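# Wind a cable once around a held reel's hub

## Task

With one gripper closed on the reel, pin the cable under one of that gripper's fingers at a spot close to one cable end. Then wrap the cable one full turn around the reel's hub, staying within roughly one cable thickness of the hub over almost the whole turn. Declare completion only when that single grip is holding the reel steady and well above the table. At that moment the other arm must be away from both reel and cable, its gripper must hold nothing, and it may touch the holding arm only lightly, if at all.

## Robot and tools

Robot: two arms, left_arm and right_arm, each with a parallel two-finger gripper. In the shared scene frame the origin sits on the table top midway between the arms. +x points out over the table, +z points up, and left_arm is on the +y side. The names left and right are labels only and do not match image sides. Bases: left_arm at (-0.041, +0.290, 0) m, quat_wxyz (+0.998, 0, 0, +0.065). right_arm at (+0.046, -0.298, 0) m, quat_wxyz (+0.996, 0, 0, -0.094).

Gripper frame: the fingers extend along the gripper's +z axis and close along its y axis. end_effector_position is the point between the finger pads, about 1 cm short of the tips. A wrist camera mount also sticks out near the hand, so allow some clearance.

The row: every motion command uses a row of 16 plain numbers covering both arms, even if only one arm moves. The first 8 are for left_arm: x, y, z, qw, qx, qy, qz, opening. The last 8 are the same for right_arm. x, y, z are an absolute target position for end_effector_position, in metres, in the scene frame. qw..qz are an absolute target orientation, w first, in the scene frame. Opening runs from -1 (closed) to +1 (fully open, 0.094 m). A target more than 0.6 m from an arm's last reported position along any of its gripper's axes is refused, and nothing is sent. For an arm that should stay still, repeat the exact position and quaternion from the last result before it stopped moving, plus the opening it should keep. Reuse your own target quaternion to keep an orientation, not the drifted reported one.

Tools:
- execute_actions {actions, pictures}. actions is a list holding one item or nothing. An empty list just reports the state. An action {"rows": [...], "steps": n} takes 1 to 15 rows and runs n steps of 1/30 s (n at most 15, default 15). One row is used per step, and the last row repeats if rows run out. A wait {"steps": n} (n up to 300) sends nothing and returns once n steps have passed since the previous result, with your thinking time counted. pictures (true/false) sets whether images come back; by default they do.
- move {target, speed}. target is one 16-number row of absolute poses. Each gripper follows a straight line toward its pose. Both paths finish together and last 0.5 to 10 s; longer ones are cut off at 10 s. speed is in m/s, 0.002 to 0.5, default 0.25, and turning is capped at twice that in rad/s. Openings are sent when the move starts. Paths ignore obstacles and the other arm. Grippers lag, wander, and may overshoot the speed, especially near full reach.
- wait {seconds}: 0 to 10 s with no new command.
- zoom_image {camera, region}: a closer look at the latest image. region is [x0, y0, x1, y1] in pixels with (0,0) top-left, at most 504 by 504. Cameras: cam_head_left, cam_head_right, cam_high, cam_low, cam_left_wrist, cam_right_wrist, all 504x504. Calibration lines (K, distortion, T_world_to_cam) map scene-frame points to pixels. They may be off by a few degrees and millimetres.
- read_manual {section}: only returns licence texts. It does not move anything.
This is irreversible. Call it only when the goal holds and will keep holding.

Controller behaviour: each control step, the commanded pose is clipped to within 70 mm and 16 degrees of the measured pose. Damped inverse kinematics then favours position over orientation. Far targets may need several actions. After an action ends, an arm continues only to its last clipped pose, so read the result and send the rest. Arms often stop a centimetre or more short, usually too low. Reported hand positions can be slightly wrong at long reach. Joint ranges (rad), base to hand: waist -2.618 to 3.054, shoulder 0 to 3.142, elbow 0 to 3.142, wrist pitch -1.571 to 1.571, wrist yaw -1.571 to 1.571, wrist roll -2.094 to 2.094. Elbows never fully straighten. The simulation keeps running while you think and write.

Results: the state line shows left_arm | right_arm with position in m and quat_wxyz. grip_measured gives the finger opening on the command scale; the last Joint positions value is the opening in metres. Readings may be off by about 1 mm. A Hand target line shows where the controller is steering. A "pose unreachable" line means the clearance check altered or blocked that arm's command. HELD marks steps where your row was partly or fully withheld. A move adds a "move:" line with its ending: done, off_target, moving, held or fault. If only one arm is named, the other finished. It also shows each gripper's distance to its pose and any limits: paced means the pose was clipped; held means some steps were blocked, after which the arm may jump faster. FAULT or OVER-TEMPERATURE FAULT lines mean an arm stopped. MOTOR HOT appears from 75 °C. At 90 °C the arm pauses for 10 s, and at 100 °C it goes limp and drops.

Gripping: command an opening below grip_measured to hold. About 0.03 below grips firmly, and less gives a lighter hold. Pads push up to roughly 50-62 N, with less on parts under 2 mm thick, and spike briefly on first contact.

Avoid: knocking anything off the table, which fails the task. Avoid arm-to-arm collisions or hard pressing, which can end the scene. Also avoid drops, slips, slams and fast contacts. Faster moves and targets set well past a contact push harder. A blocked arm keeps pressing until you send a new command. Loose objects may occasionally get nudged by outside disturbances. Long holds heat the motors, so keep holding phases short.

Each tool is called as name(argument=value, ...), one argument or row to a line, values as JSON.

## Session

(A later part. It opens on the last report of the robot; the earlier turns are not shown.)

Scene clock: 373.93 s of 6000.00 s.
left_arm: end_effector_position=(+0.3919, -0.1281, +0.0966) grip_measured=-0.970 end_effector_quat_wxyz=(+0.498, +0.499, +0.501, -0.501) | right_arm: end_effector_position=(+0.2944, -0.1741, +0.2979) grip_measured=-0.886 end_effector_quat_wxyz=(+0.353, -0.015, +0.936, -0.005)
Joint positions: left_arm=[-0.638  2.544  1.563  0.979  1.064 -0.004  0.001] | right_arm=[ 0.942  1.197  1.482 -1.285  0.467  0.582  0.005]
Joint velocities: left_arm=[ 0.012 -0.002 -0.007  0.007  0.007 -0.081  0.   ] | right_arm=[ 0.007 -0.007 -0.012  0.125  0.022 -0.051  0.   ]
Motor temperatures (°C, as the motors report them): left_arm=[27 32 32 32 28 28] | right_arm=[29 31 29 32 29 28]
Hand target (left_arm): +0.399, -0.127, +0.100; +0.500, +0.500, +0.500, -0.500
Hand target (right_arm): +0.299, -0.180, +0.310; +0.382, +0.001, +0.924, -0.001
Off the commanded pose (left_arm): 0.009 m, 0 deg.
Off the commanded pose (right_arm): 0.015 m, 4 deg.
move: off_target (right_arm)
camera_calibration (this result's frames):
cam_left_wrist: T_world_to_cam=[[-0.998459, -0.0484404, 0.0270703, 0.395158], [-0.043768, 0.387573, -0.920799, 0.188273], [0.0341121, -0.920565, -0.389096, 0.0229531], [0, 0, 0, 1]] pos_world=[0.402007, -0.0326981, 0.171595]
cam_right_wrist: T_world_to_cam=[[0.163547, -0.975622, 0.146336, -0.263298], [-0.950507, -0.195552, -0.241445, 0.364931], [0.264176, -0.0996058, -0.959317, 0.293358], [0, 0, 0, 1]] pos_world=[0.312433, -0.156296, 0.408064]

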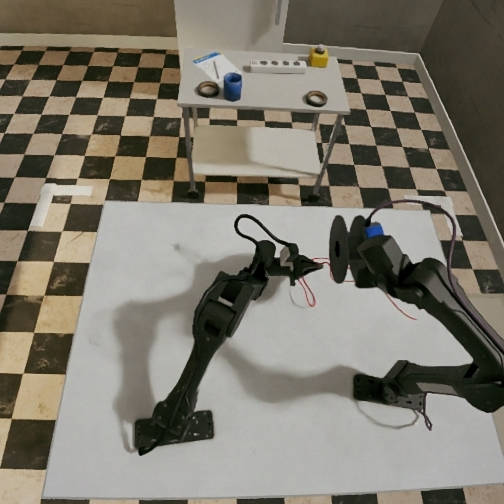

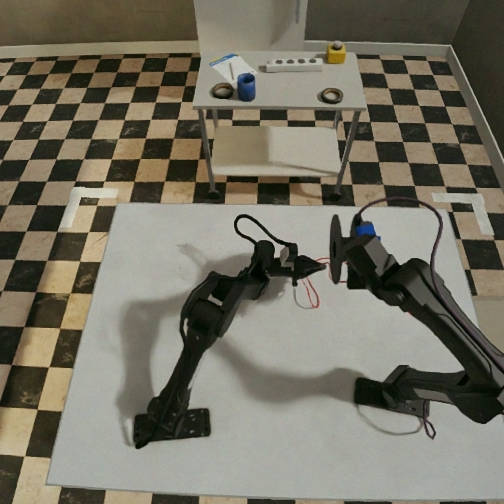

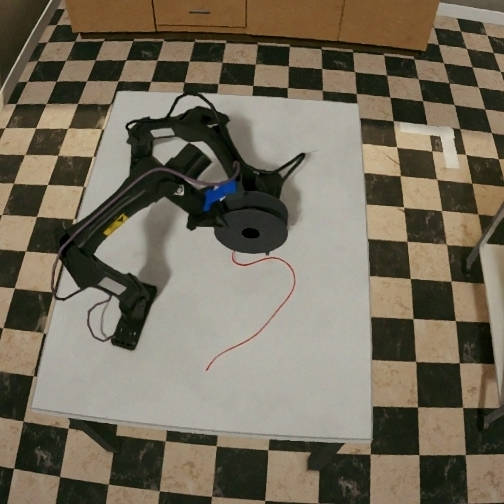

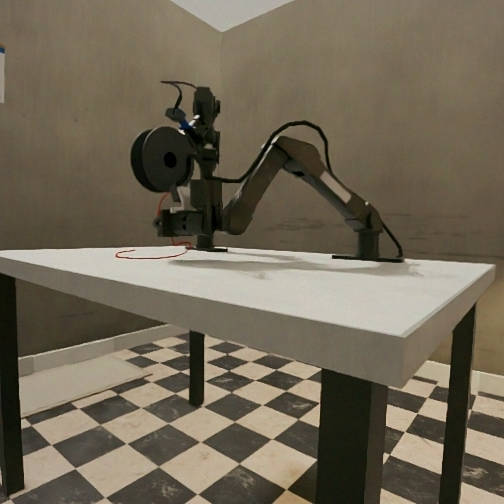

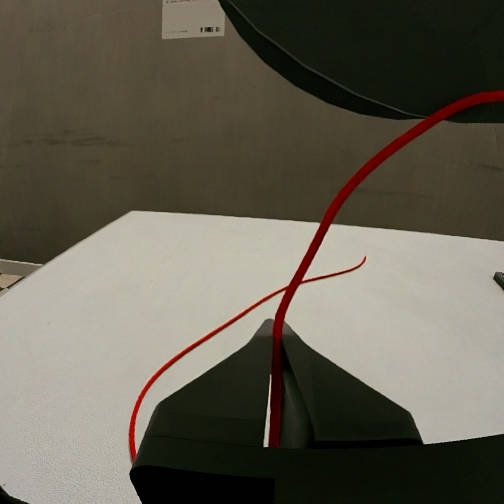

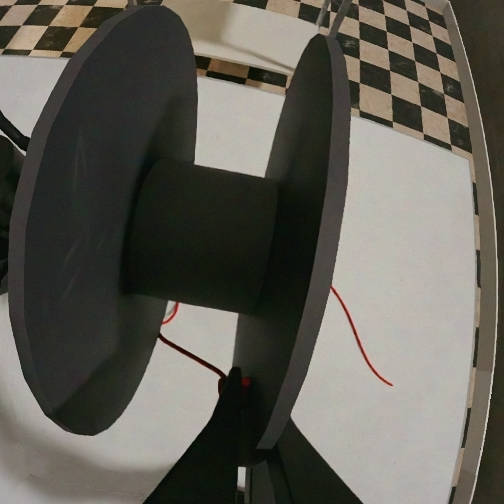

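move(
  target=[0.43,-0.125,0.075,0.5,0.5,0.5,-0.5,-0.985,0.27,-0.135,0.33,0.383,0,0.924,0,-0.94],
  speed=0.08,
)

move(
  target=[0.49,-0.125,0.22,0.7,0.7,0.12,-0.12,-0.985,0.27,-0.135,0.33,0.383,0,0.924,0,-0.94],
  speed=0.1,
)

Scene clock: 379.37 s of 6000.00 s.
left_arm: end_effector_position=(+0.4177, -0.1298, +0.0802) grip_measured=-0.970 end_effector_quat_wxyz=(+0.501, +0.509, +0.485, -0.505) | right_arm: end_effector_position=(+0.2649, -0.1351, +0.3126) grip_measured=-0.886 end_effector_quat_wxyz=(+0.353, -0.013, +0.935, -0.005)
Joint positions: left_arm=[-0.613  2.682  1.757  0.952  1.115 -0.004  0.001] | right_arm=[ 1.201  1.303  1.636 -1.467  0.595  0.848  0.005]
Joint velocities: left_arm=[-0.027  0.007  0.017  0.022  0.007 -0.007 -0.   ] | right_arm=[ 0.007 -0.002  0.017 -0.066  0.051  0.022  0.   ]
Motor temperatures (°C, as the motors report them): left_arm=[27 33 32 32 28 28] | right_arm=[29 31 30 33 29 28]
Hand target (left_arm): +0.429, -0.125, +0.075; +0.500, +0.500, +0.500, -0.500
Hand target (right_arm): +0.269, -0.136, +0.329; +0.380, +0.001, +0.925, +0.003
Off the commanded pose (left_arm): 0.014 m, 2 deg.
Off the commanded pose (right_arm): 0.018 m, 4 deg.
move: off_target (left_arm, right_arm)
camera_calibration (this result's frames):
cam_left_wrist: T_world_to_cam=[[-0.999741, -0.022711, 0.00142364, 0.427169], [-0.00985856, 0.37589, -0.926612, 0.159792], [0.0205092, -0.926386, -0.376017, 0.0179624], [0, 0, 0, 1]] pos_world=[0.428265, -0.0337229, 0.154212]
cam_right_wrist: T_world_to_cam=[[0.159537, -0.976393, 0.145617, -0.221366], [-0.951056, -0.19156, -0.242482, 0.34907], [0.264652, -0.0998052, -0.959165, 0.318882], [0, 0, 0, 1]] pos_world=[0.282909, -0.117446, 0.422739]

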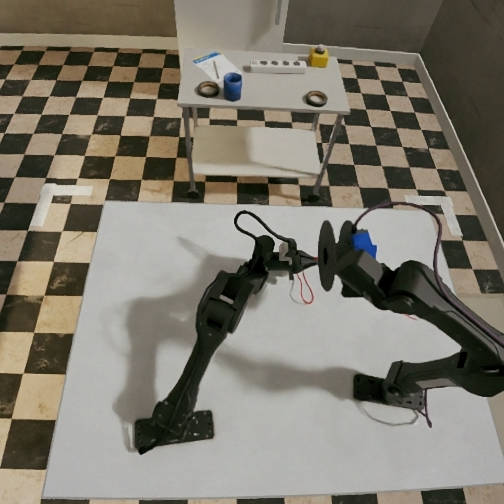

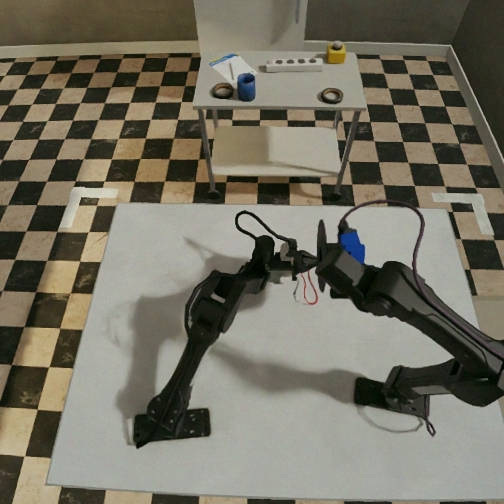

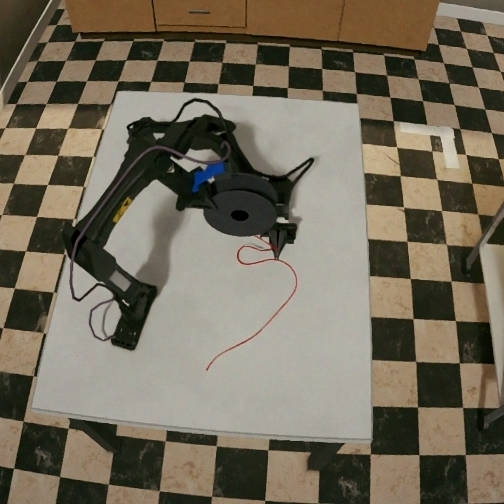

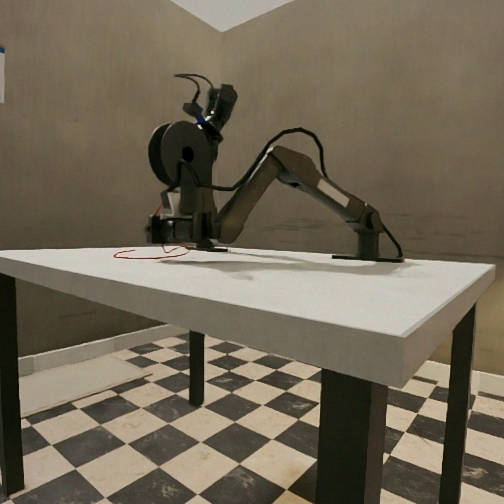

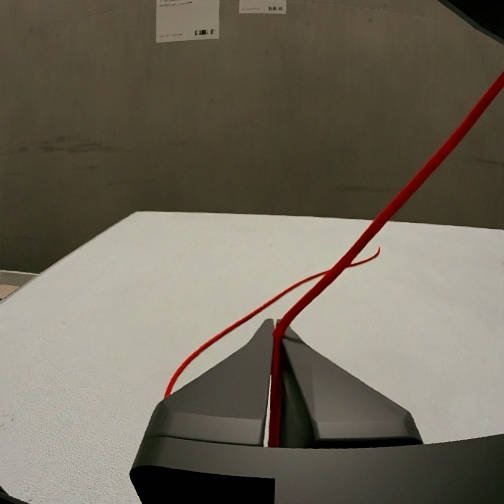

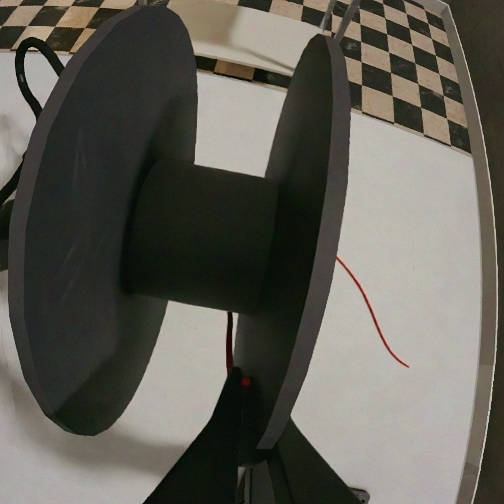

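Scene clock: 385.77 s of 6000.00 s.
left_arm: end_effector_position=(+0.4854, -0.1306, +0.2164) grip_measured=-0.970 end_effector_quat_wxyz=(+0.697, +0.696, +0.120, -0.122) | right_arm: end_effector_position=(+0.2638, -0.1367, +0.3125) grip_measured=-0.886 end_effector_quat_wxyz=(+0.354, -0.014, +0.935, -0.010)
Joint positions: left_arm=[-0.563  2.69   2.378  0.318  1.14   1.222  0.001] | right_arm=[ 1.207  1.303  1.636 -1.478  0.605  0.854  0.005]
Joint velocities: left_arm=[ 0.012 -0.017 -0.022 -0.007 -0.022 -0.022  0.001] | right_arm=[ 0.007 -0.012  0.002 -0.037 -0.037 -0.007  0.   ]
Motor temperatures (°C, as the motors report them): left_arm=[27 36 32 32 28 28] | right_arm=[29 31 30 32 29 28]
Hand target (left_arm): +0.490, -0.126, +0.220; +0.698, +0.696, +0.120, -0.119
Hand target (right_arm): +0.269, -0.136, +0.330; +0.382, +0.001, +0.924, +0.000
Off the commanded pose (left_arm): 0.008 m, 0 deg.
Off the commanded pose (right_arm): 0.019 m, 4 deg.
move: off_target (right_arm)
camera_calibration (this result's frames):
cam_left_wrist: T_world_to_cam=[[-0.357317, -0.0510812, -0.932585, 0.381198], [0.854971, 0.384048, -0.348615, -0.256879], [0.375965, -0.921899, -0.093554, -0.166056], [0, 0, 0, 1]] pos_world=[0.418264, -0.0349607, 0.250413]
cam_right_wrist: T_world_to_cam=[[0.157059, -0.975229, 0.155761, -0.225128], [-0.951067, -0.191852, -0.242207, 0.347603], [0.266091, -0.110098, -0.95764, 0.316644], [0, 0, 0, 1]] pos_world=[0.281696, -0.118001, 0.422489]

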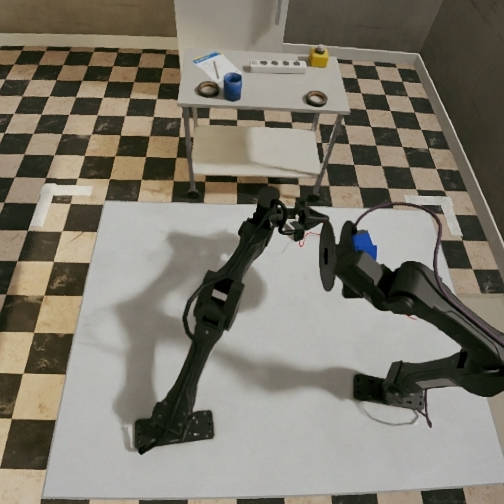

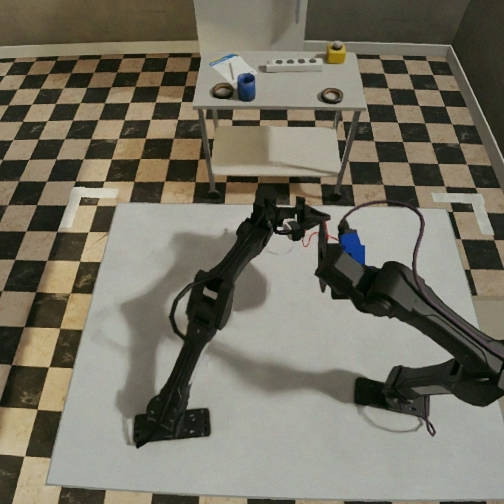

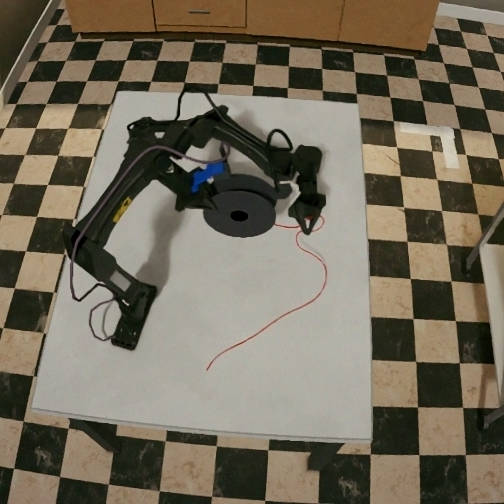

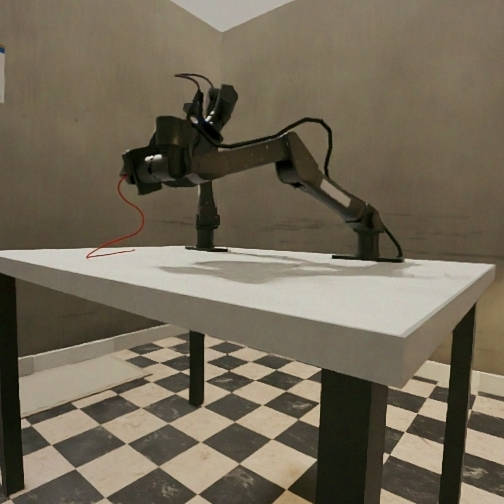

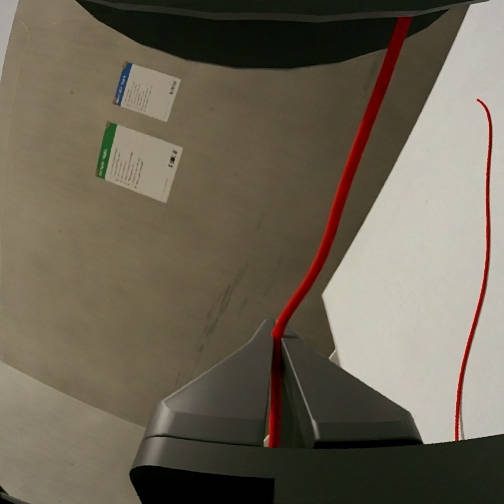

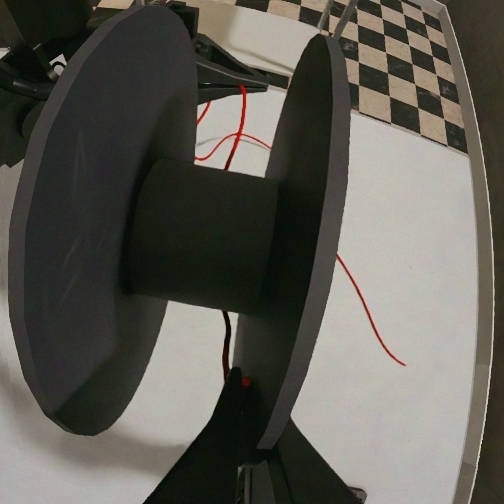

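move(
  target=[0.485,-0.115,0.31,0.7,0.7,0.12,-0.12,-0.985,0.27,-0.135,0.33,0.383,0,0.924,0,-0.94],
  speed=0.1,
)

move(
  target=[0.425,-0.075,0.405,0.61,0.61,0.35,-0.35,-0.985,0.27,-0.135,0.33,0.383,0,0.924,0,-0.94],
  speed=0.1,
)

move(
  target=[0.36,-0.04,0.42,0.5,0.5,0.5,-0.5,-0.985,0.27,-0.135,0.33,0.383,0,0.924,0,-0.94],
  speed=0.08,
)

Scene clock: 393.67 s of 6000.00 s.
left_arm: end_effector_position=(+0.4829, -0.1198, +0.3064) grip_measured=-0.970 end_effector_quat_wxyz=(+0.699, +0.695, +0.121, -0.119) | right_arm: end_effector_position=(+0.2632, -0.1379, +0.3119) grip_measured=-0.886 end_effector_quat_wxyz=(+0.353, -0.014, +0.936, -0.013)
Joint positions: left_arm=[-0.549  2.746  2.845 -0.085  1.149  1.217  0.001] | right_arm=[ 1.207  1.303  1.636 -1.485  0.605  0.855  0.005]
Joint velocities: left_arm=[ 0.002 -0.012 -0.012 -0.081  0.007  0.007 -0.   ] | right_arm=[-0.022 -0.007  0.002 -0.066 -0.037  0.051  0.   ]
Motor temperatures (°C, as the motors report them): left_arm=[27 37 33 32 28 28] | right_arm=[29 31 30 32 30 28]
Hand target (left_arm): +0.484, -0.115, +0.310; +0.699, +0.694, +0.121, -0.118
Hand target (right_arm): +0.269, -0.136, +0.330; +0.382, +0.001, +0.924, +0.000
Off the commanded pose (left_arm): 0.006 m, 0 deg.
Off the commanded pose (right_arm): 0.020 m, 4 deg.
elbow stopped short (left arm): the move would have taken joint 3 (elbow) straighter than the controller allows; a more bent joint 3 avoids this.
move: off_target (right_arm)
camera_calibration (this result's frames):
cam_left_wrist: T_world_to_cam=[[-0.354506, -0.0564233, -0.93335, 0.463019], [0.853705, 0.387682, -0.347692, -0.22668], [0.381461, -0.920065, -0.0892668, -0.150464], [0, 0, 0, 1]] pos_world=[0.415057, -0.0244321, 0.339913]
cam_right_wrist: T_world_to_cam=[[0.156391, -0.97455, 0.160606, -0.227398], [-0.952013, -0.192048, -0.238306, 0.345634], [0.263085, -0.11563, -0.957818, 0.316243], [0, 0, 0, 1]] pos_world=[0.281412, -0.118665, 0.421792]

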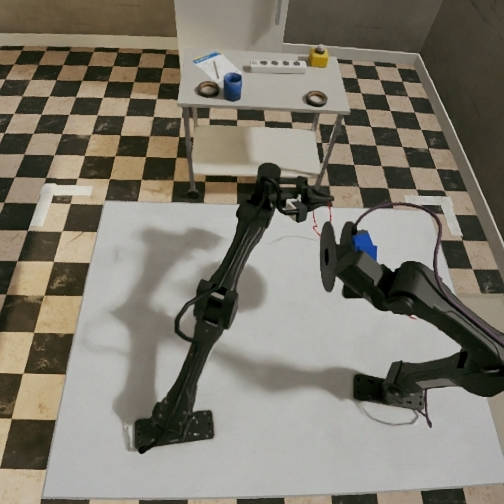

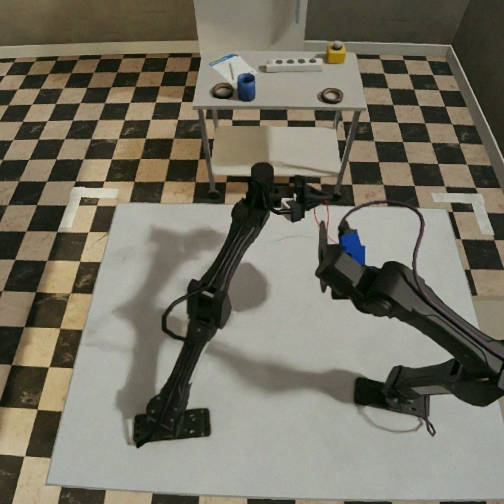

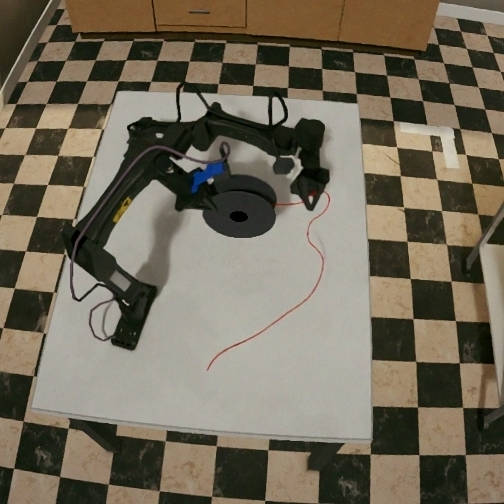

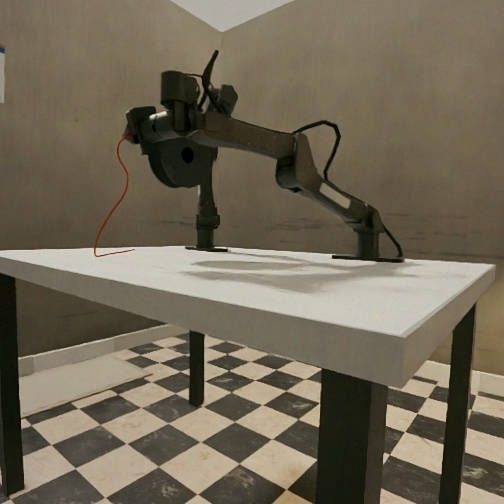

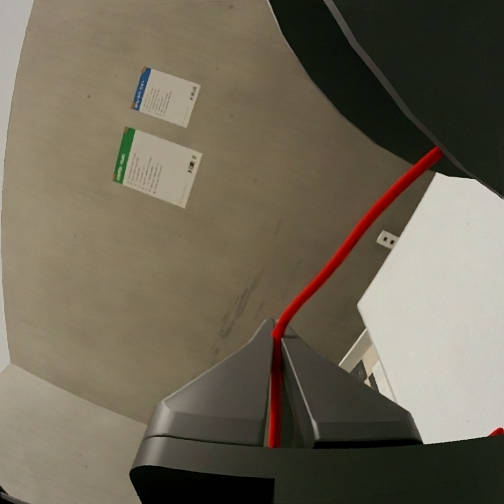

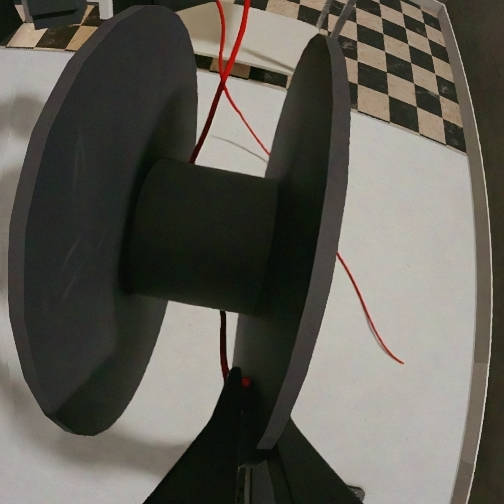

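Scene clock: 397.70 s of 6000.00 s.
left_arm: end_effector_position=(+0.4294, -0.0853, +0.3876) grip_measured=-0.970 end_effector_quat_wxyz=(+0.603, +0.618, +0.353, -0.361) | right_arm: end_effector_position=(+0.2690, -0.1346, +0.3221) grip_measured=-0.886 end_effector_quat_wxyz=(+0.372, -0.004, +0.928, -0.001)
Joint positions: left_arm=[-0.526  2.349  2.454 -0.139  1.195  0.544  0.001] | right_arm=[ 1.207  1.303  1.653 -1.455  0.627  0.855  0.005]
Joint velocities: left_arm=[ 0.012 -0.002 -0.007 -0.022 -0.037  0.007  0.   ] | right_arm=[-0.007  0.012  0.002 -0.095 -0.007 -0.081  0.   ]
Motor temperatures (°C, as the motors report them): left_arm=[27 38 32 32 28 28] | right_arm=[29 31 30 32 30 28]
Hand target (left_arm): +0.426, -0.075, +0.406; +0.613, +0.614, +0.352, -0.352
Hand target (right_arm): +0.270, -0.135, +0.330; +0.383, +0.000, +0.924, +0.000
Off the commanded pose (left_arm): 0.021 m, 2 deg.
Off the commanded pose (right_arm): 0.008 m, 1 deg.
move: off_target (left_arm)
camera_calibration (this result's frames):
cam_left_wrist: T_world_to_cam=[[-0.881438, -0.026119, -0.471576, 0.57164], [0.425768, 0.388218, -0.817318, 0.199583], [0.204422, -0.921198, -0.331069, 0.0786337], [0, 0, 0, 1]] pos_world=[0.402815, 0.00988623, 0.458728]
cam_right_wrist: T_world_to_cam=[[0.14085, -0.980443, 0.137447, -0.215856], [-0.942776, -0.175208, -0.283681, 0.368642], [0.302215, -0.0896255, -0.949017, 0.314961], [0, 0, 0, 1]] pos_world=[0.282764, -0.118817, 0.433149]

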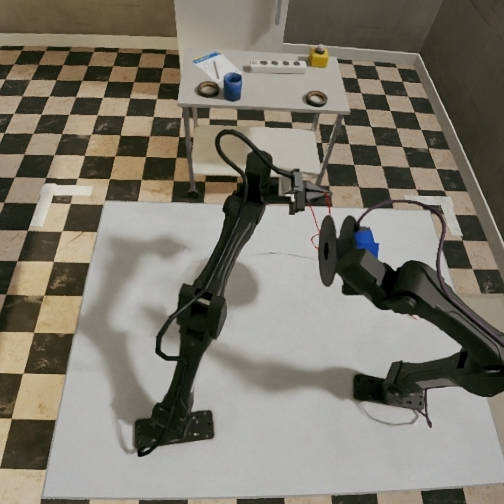

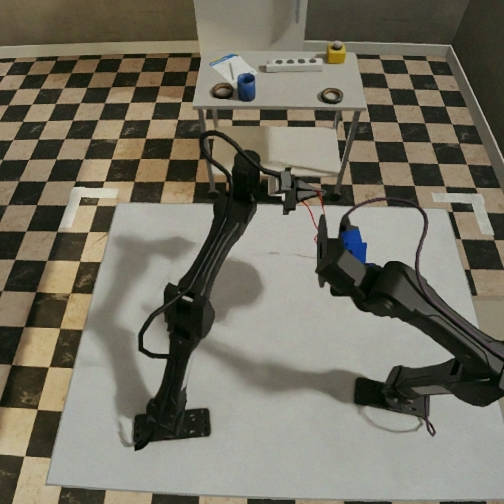

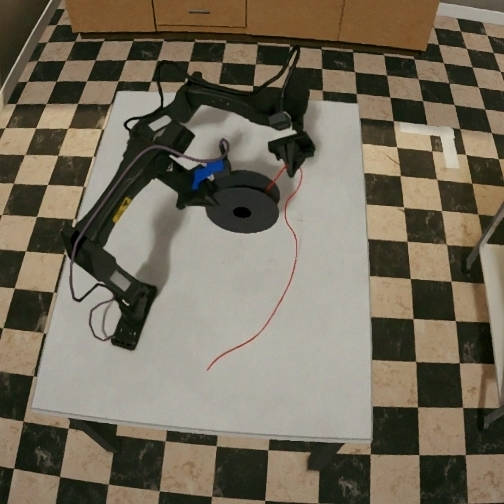

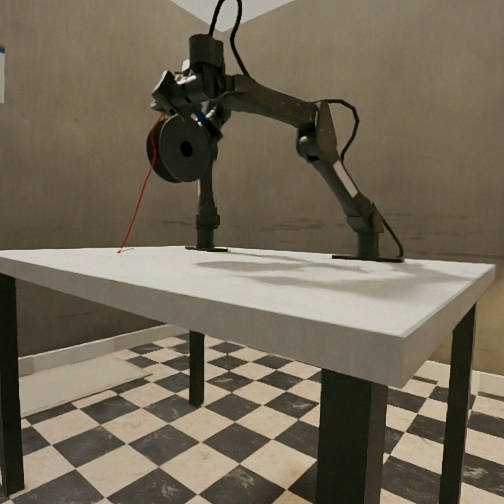

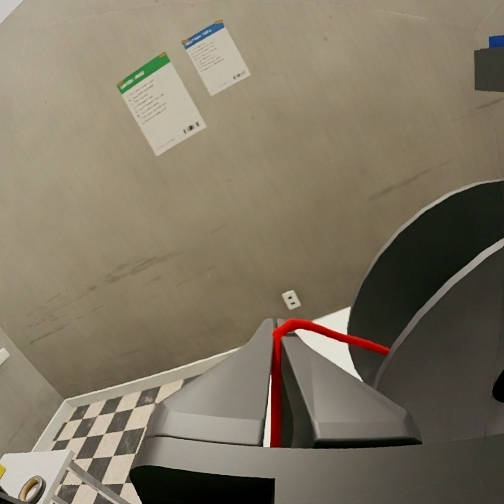

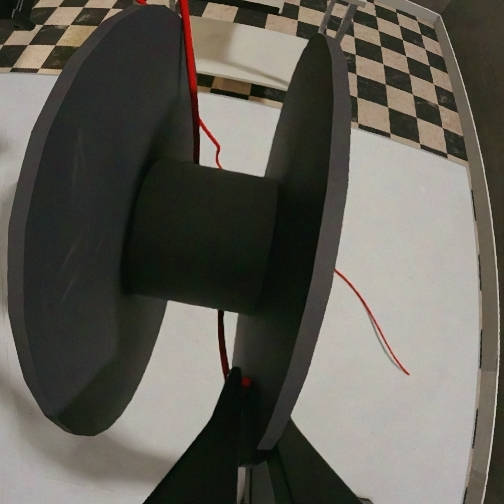

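Scene clock: 401.27 s of 6000.00 s.
left_arm: end_effector_position=(+0.3734, -0.0519, +0.3892) grip_measured=-0.970 end_effector_quat_wxyz=(+0.473, +0.488, +0.530, -0.507) | right_arm: end_effector_position=(+0.2675, -0.1238, +0.3234) grip_measured=-0.886 end_effector_quat_wxyz=(+0.373, -0.018, +0.927, +0.017)
Joint positions: left_arm=[-0.51   1.983  1.914 -0.037  1.183  0.022  0.001] | right_arm=[ 1.223  1.303  1.653 -1.424  0.608  0.837  0.005]
Joint velocities: left_arm=[-0.012  0.002 -0.007 -0.007 -0.007 -0.051 -0.001] | right_arm=[ 0.002 -0.002 -0.007 -0.037 -0.037  0.022  0.   ]
Motor temperatures (°C, as the motors report them): left_arm=[27 38 32 32 28 28] | right_arm=[29 30 30 32 30 28]
Hand target (left_arm): +0.361, -0.040, +0.420; +0.499, +0.501, +0.501, -0.499
Hand target (right_arm): +0.270, -0.135, +0.330; +0.383, -0.001, +0.924, +0.001
Off the commanded pose (left_arm): 0.036 m, 5 deg.
Off the commanded pose (right_arm): 0.013 m, 3 deg.
move: off_target (left_arm, right_arm)
camera_calibration (this result's frames):
cam_left_wrist: T_world_to_cam=[[-0.993631, -0.0598095, 0.0954949, 0.343352], [-0.111867, 0.422062, -0.899639, 0.446379], [0.0135022, -0.904592, -0.426065, 0.23052], [0, 0, 0, 1]] pos_world=[0.387988, 0.0406629, 0.467008]
cam_right_wrist: T_world_to_cam=[[0.177622, -0.977303, 0.115452, -0.207545], [-0.935035, -0.204182, -0.289859, 0.365806], [0.306854, -0.0564665, -0.95008, 0.320877], [0, 0, 0, 1]] pos_world=[0.280444, -0.110024, 0.434853]

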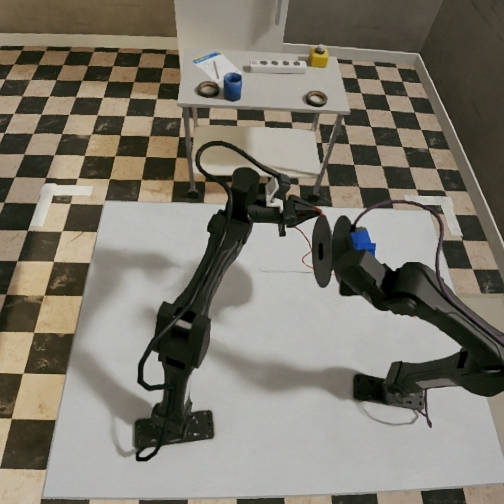

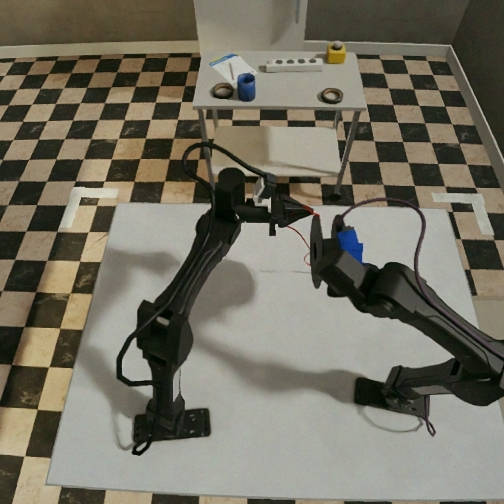

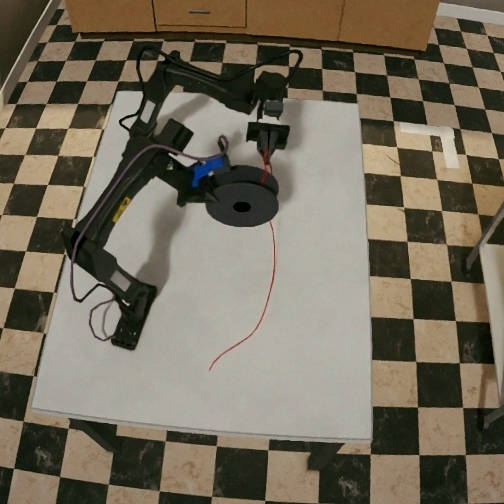

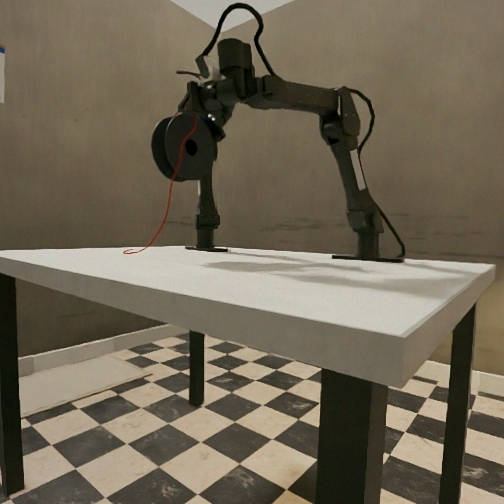

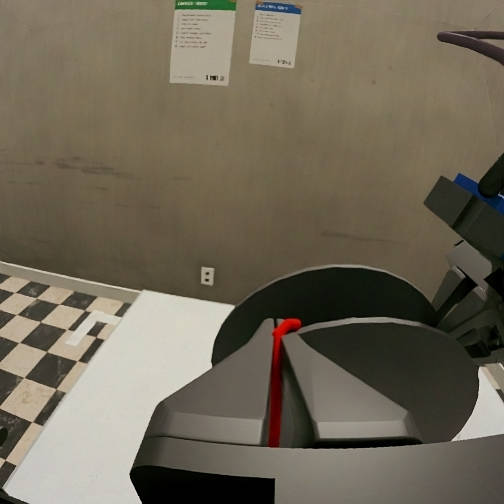

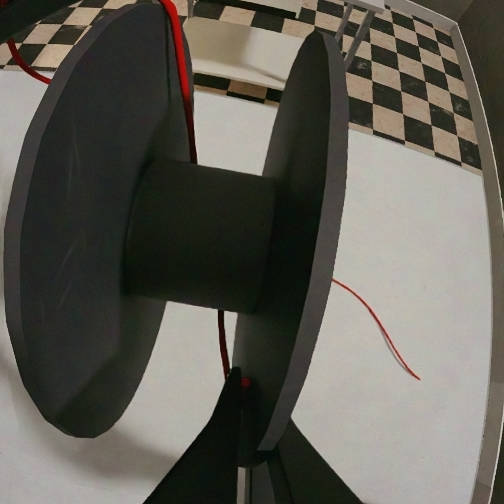

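move(
  target=[0.385,-0.07,0.40,0.5,0.5,0.5,-0.5,-0.95,0.27,-0.135,0.33,0.383,0,0.924,0,-0.94],
  speed=0.05,
)

move(
  target=[0.39,-0.075,0.5,0.5,0.5,0.5,-0.5,-0.95,0.27,-0.135,0.33,0.383,0,0.924,0,-0.94],
  speed=0.06,
)

Scene clock: 406.53 s of 6000.00 s.
left_arm: end_effector_position=(+0.3857, -0.0666, +0.3840) grip_measured=-0.950 end_effector_quat_wxyz=(+0.484, +0.494, +0.516, -0.505) | right_arm: end_effector_position=(+0.2639, -0.1300, +0.3198) grip_measured=-0.886 end_effector_quat_wxyz=(+0.364, -0.017, +0.931, +0.004)
Joint positions: left_arm=[-0.528  2.054  1.971  0.026  1.171  0.009  0.002] | right_arm=[ 1.223  1.303  1.653 -1.461  0.609  0.849  0.005]
Joint velocities: left_arm=[ 0.002  0.002 -0.002  0.037 -0.051  0.022 -0.   ] | right_arm=[ 0.002  0.022  0.007 -0.037  0.007 -0.007  0.001]
Motor temperatures (°C, as the motors report them): left_arm=[27 38 32 33 28 28] | right_arm=[29 30 30 32 30 28]
Hand target (left_arm): +0.384, -0.070, +0.399; +0.500, +0.500, +0.500, -0.500
Hand target (right_arm): +0.270, -0.135, +0.330; +0.383, -0.000, +0.924, -0.000
Off the commanded pose (left_arm): 0.016 m, 3 deg.
Off the commanded pose (right_arm): 0.013 m, 3 deg.
move: off_target (left_arm, right_arm)
camera_calibration (this result's frames):
cam_left_wrist: T_world_to_cam=[[-0.996663, -0.0515317, 0.0633099, 0.369272], [-0.0788427, 0.406695, -0.910155, 0.439526], [0.021154, -0.912109, -0.409401, 0.204946], [0, 0, 0, 1]] pos_world=[0.398358, 0.0272095, 0.460563]
cam_right_wrist: T_world_to_cam=[[0.170883, -0.976007, 0.134941, -0.216788], [-0.942238, -0.201918, -0.26724, 0.355085], [0.288075, -0.0814797, -0.954135, 0.321164], [0, 0, 0, 1]] pos_world=[0.2791, -0.11372, 0.43058]

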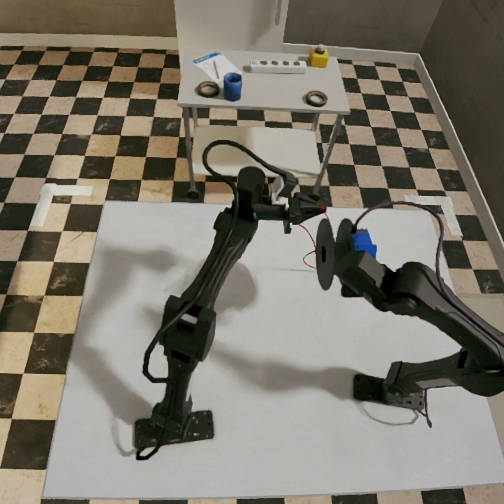

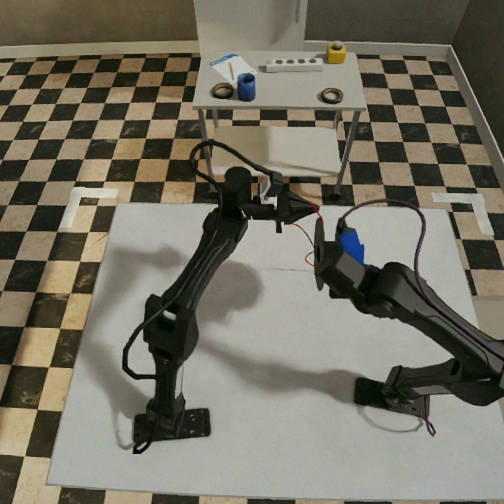

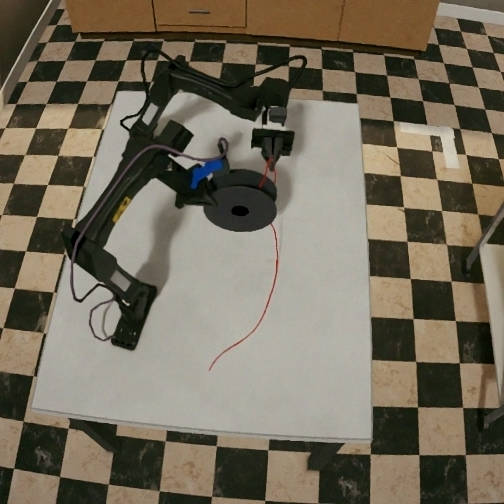

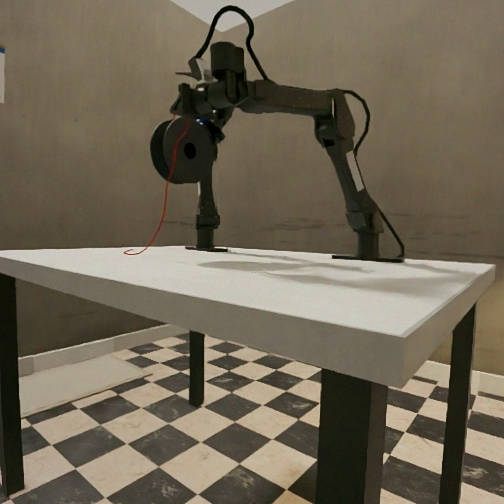

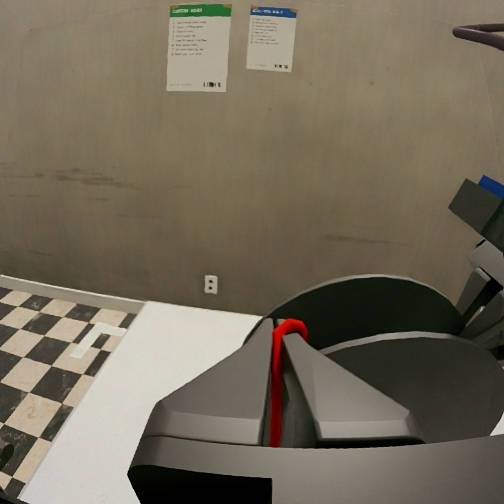

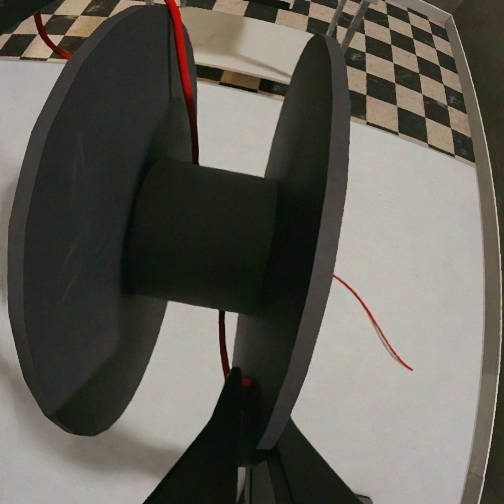

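Scene clock: 408.93 s of 6000.00 s.
left_arm: end_effector_position=(+0.3970, -0.0784, +0.4587) grip_measured=-0.950 end_effector_quat_wxyz=(+0.472, +0.471, +0.532, -0.522) | right_arm: end_effector_position=(+0.2795, -0.1233, +0.3440) grip_measured=-0.886 end_effector_quat_wxyz=(+0.415, +0.014, +0.909, +0.030)
Joint positions: left_arm=[-0.543  2.377  2.826 -0.471  1.148 -0.092  0.002] | right_arm=[ 1.223  1.303  1.681 -1.373  0.679  0.857  0.005]
Joint velocities: left_arm=[-0.017 -0.012  0.002 -0.007 -0.051 -0.007 -0.   ] | right_arm=[-0.017 -0.002  0.012 -0.022 -0.007 -0.007 -0.001]
Motor temperatures (°C, as the motors report them): left_arm=[27 38 33 33 28 28] | right_arm=[29 30 30 31 30 28]
Hand target (left_arm): +0.385, -0.072, +0.496; +0.519, +0.481, +0.493, -0.506
Hand target (right_arm): +0.270, -0.135, +0.331; +0.384, +0.001, +0.924, +0.000
Off the commanded pose (left_arm): 0.042 m, 6 deg.
Off the commanded pose (right_arm): 0.021 m, 6 deg.
elbow stopped short (left arm): the move would have taken joint 3 (elbow) straighter than the controller allows; a more bent joint 3 avoids this.
move: off_target (left_arm, right_arm)
camera_calibration (this result's frames):
cam_left_wrist: T_world_to_cam=[[-0.989346, -0.0604738, 0.132426, 0.339908], [-0.145554, 0.393395, -0.907774, 0.537514], [0.00280078, -0.917379, -0.398006, 0.226187], [0, 0, 0, 1]] pos_world=[0.413891, 0.0165993, 0.532953]
cam_right_wrist: T_world_to_cam=[[0.119738, -0.989673, 0.0787989, -0.184248], [-0.913028, -0.140941, -0.382773, 0.416678], [0.389926, -0.0261133, -0.920476, 0.307113], [0, 0, 0, 1]] pos_world=[0.282749, -0.115598, 0.456701]

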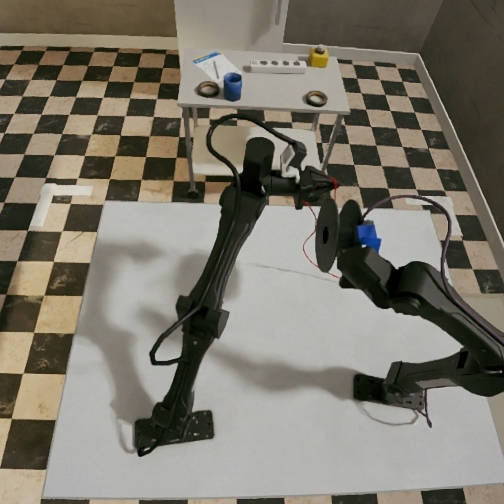

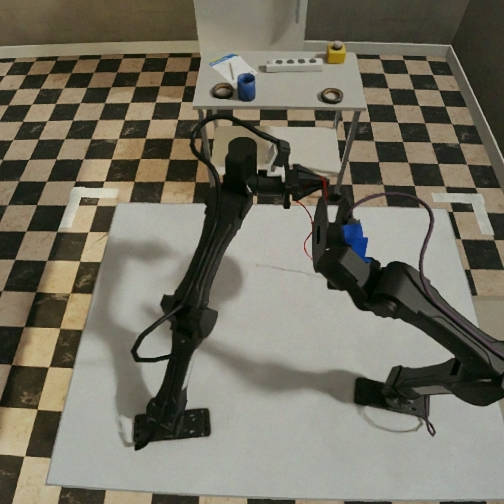

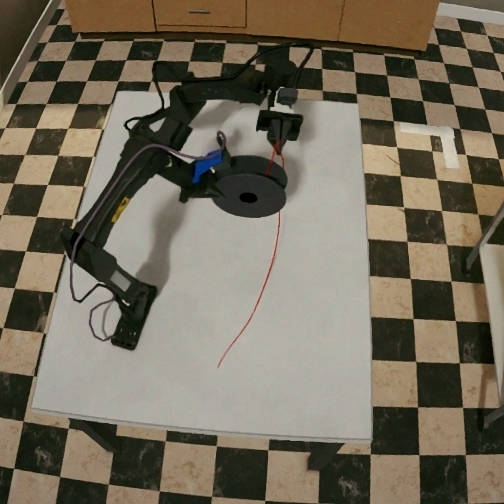

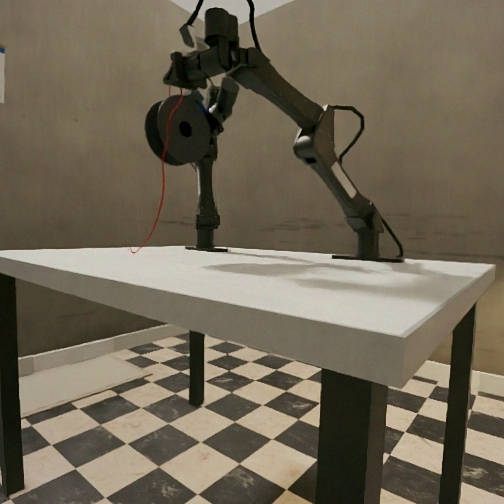

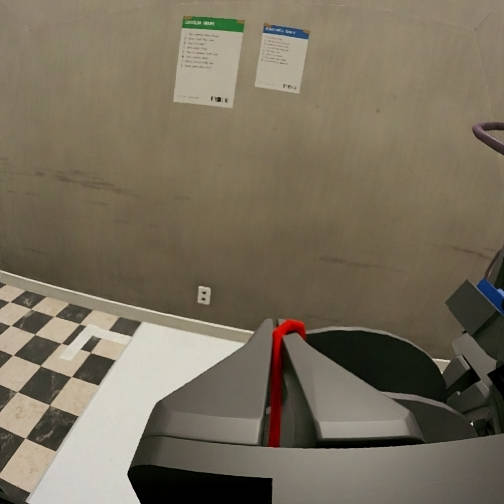

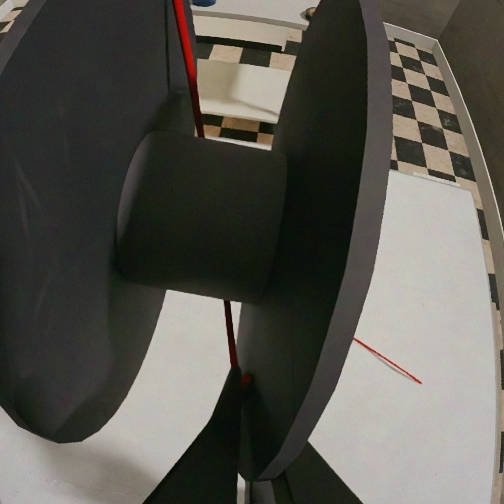

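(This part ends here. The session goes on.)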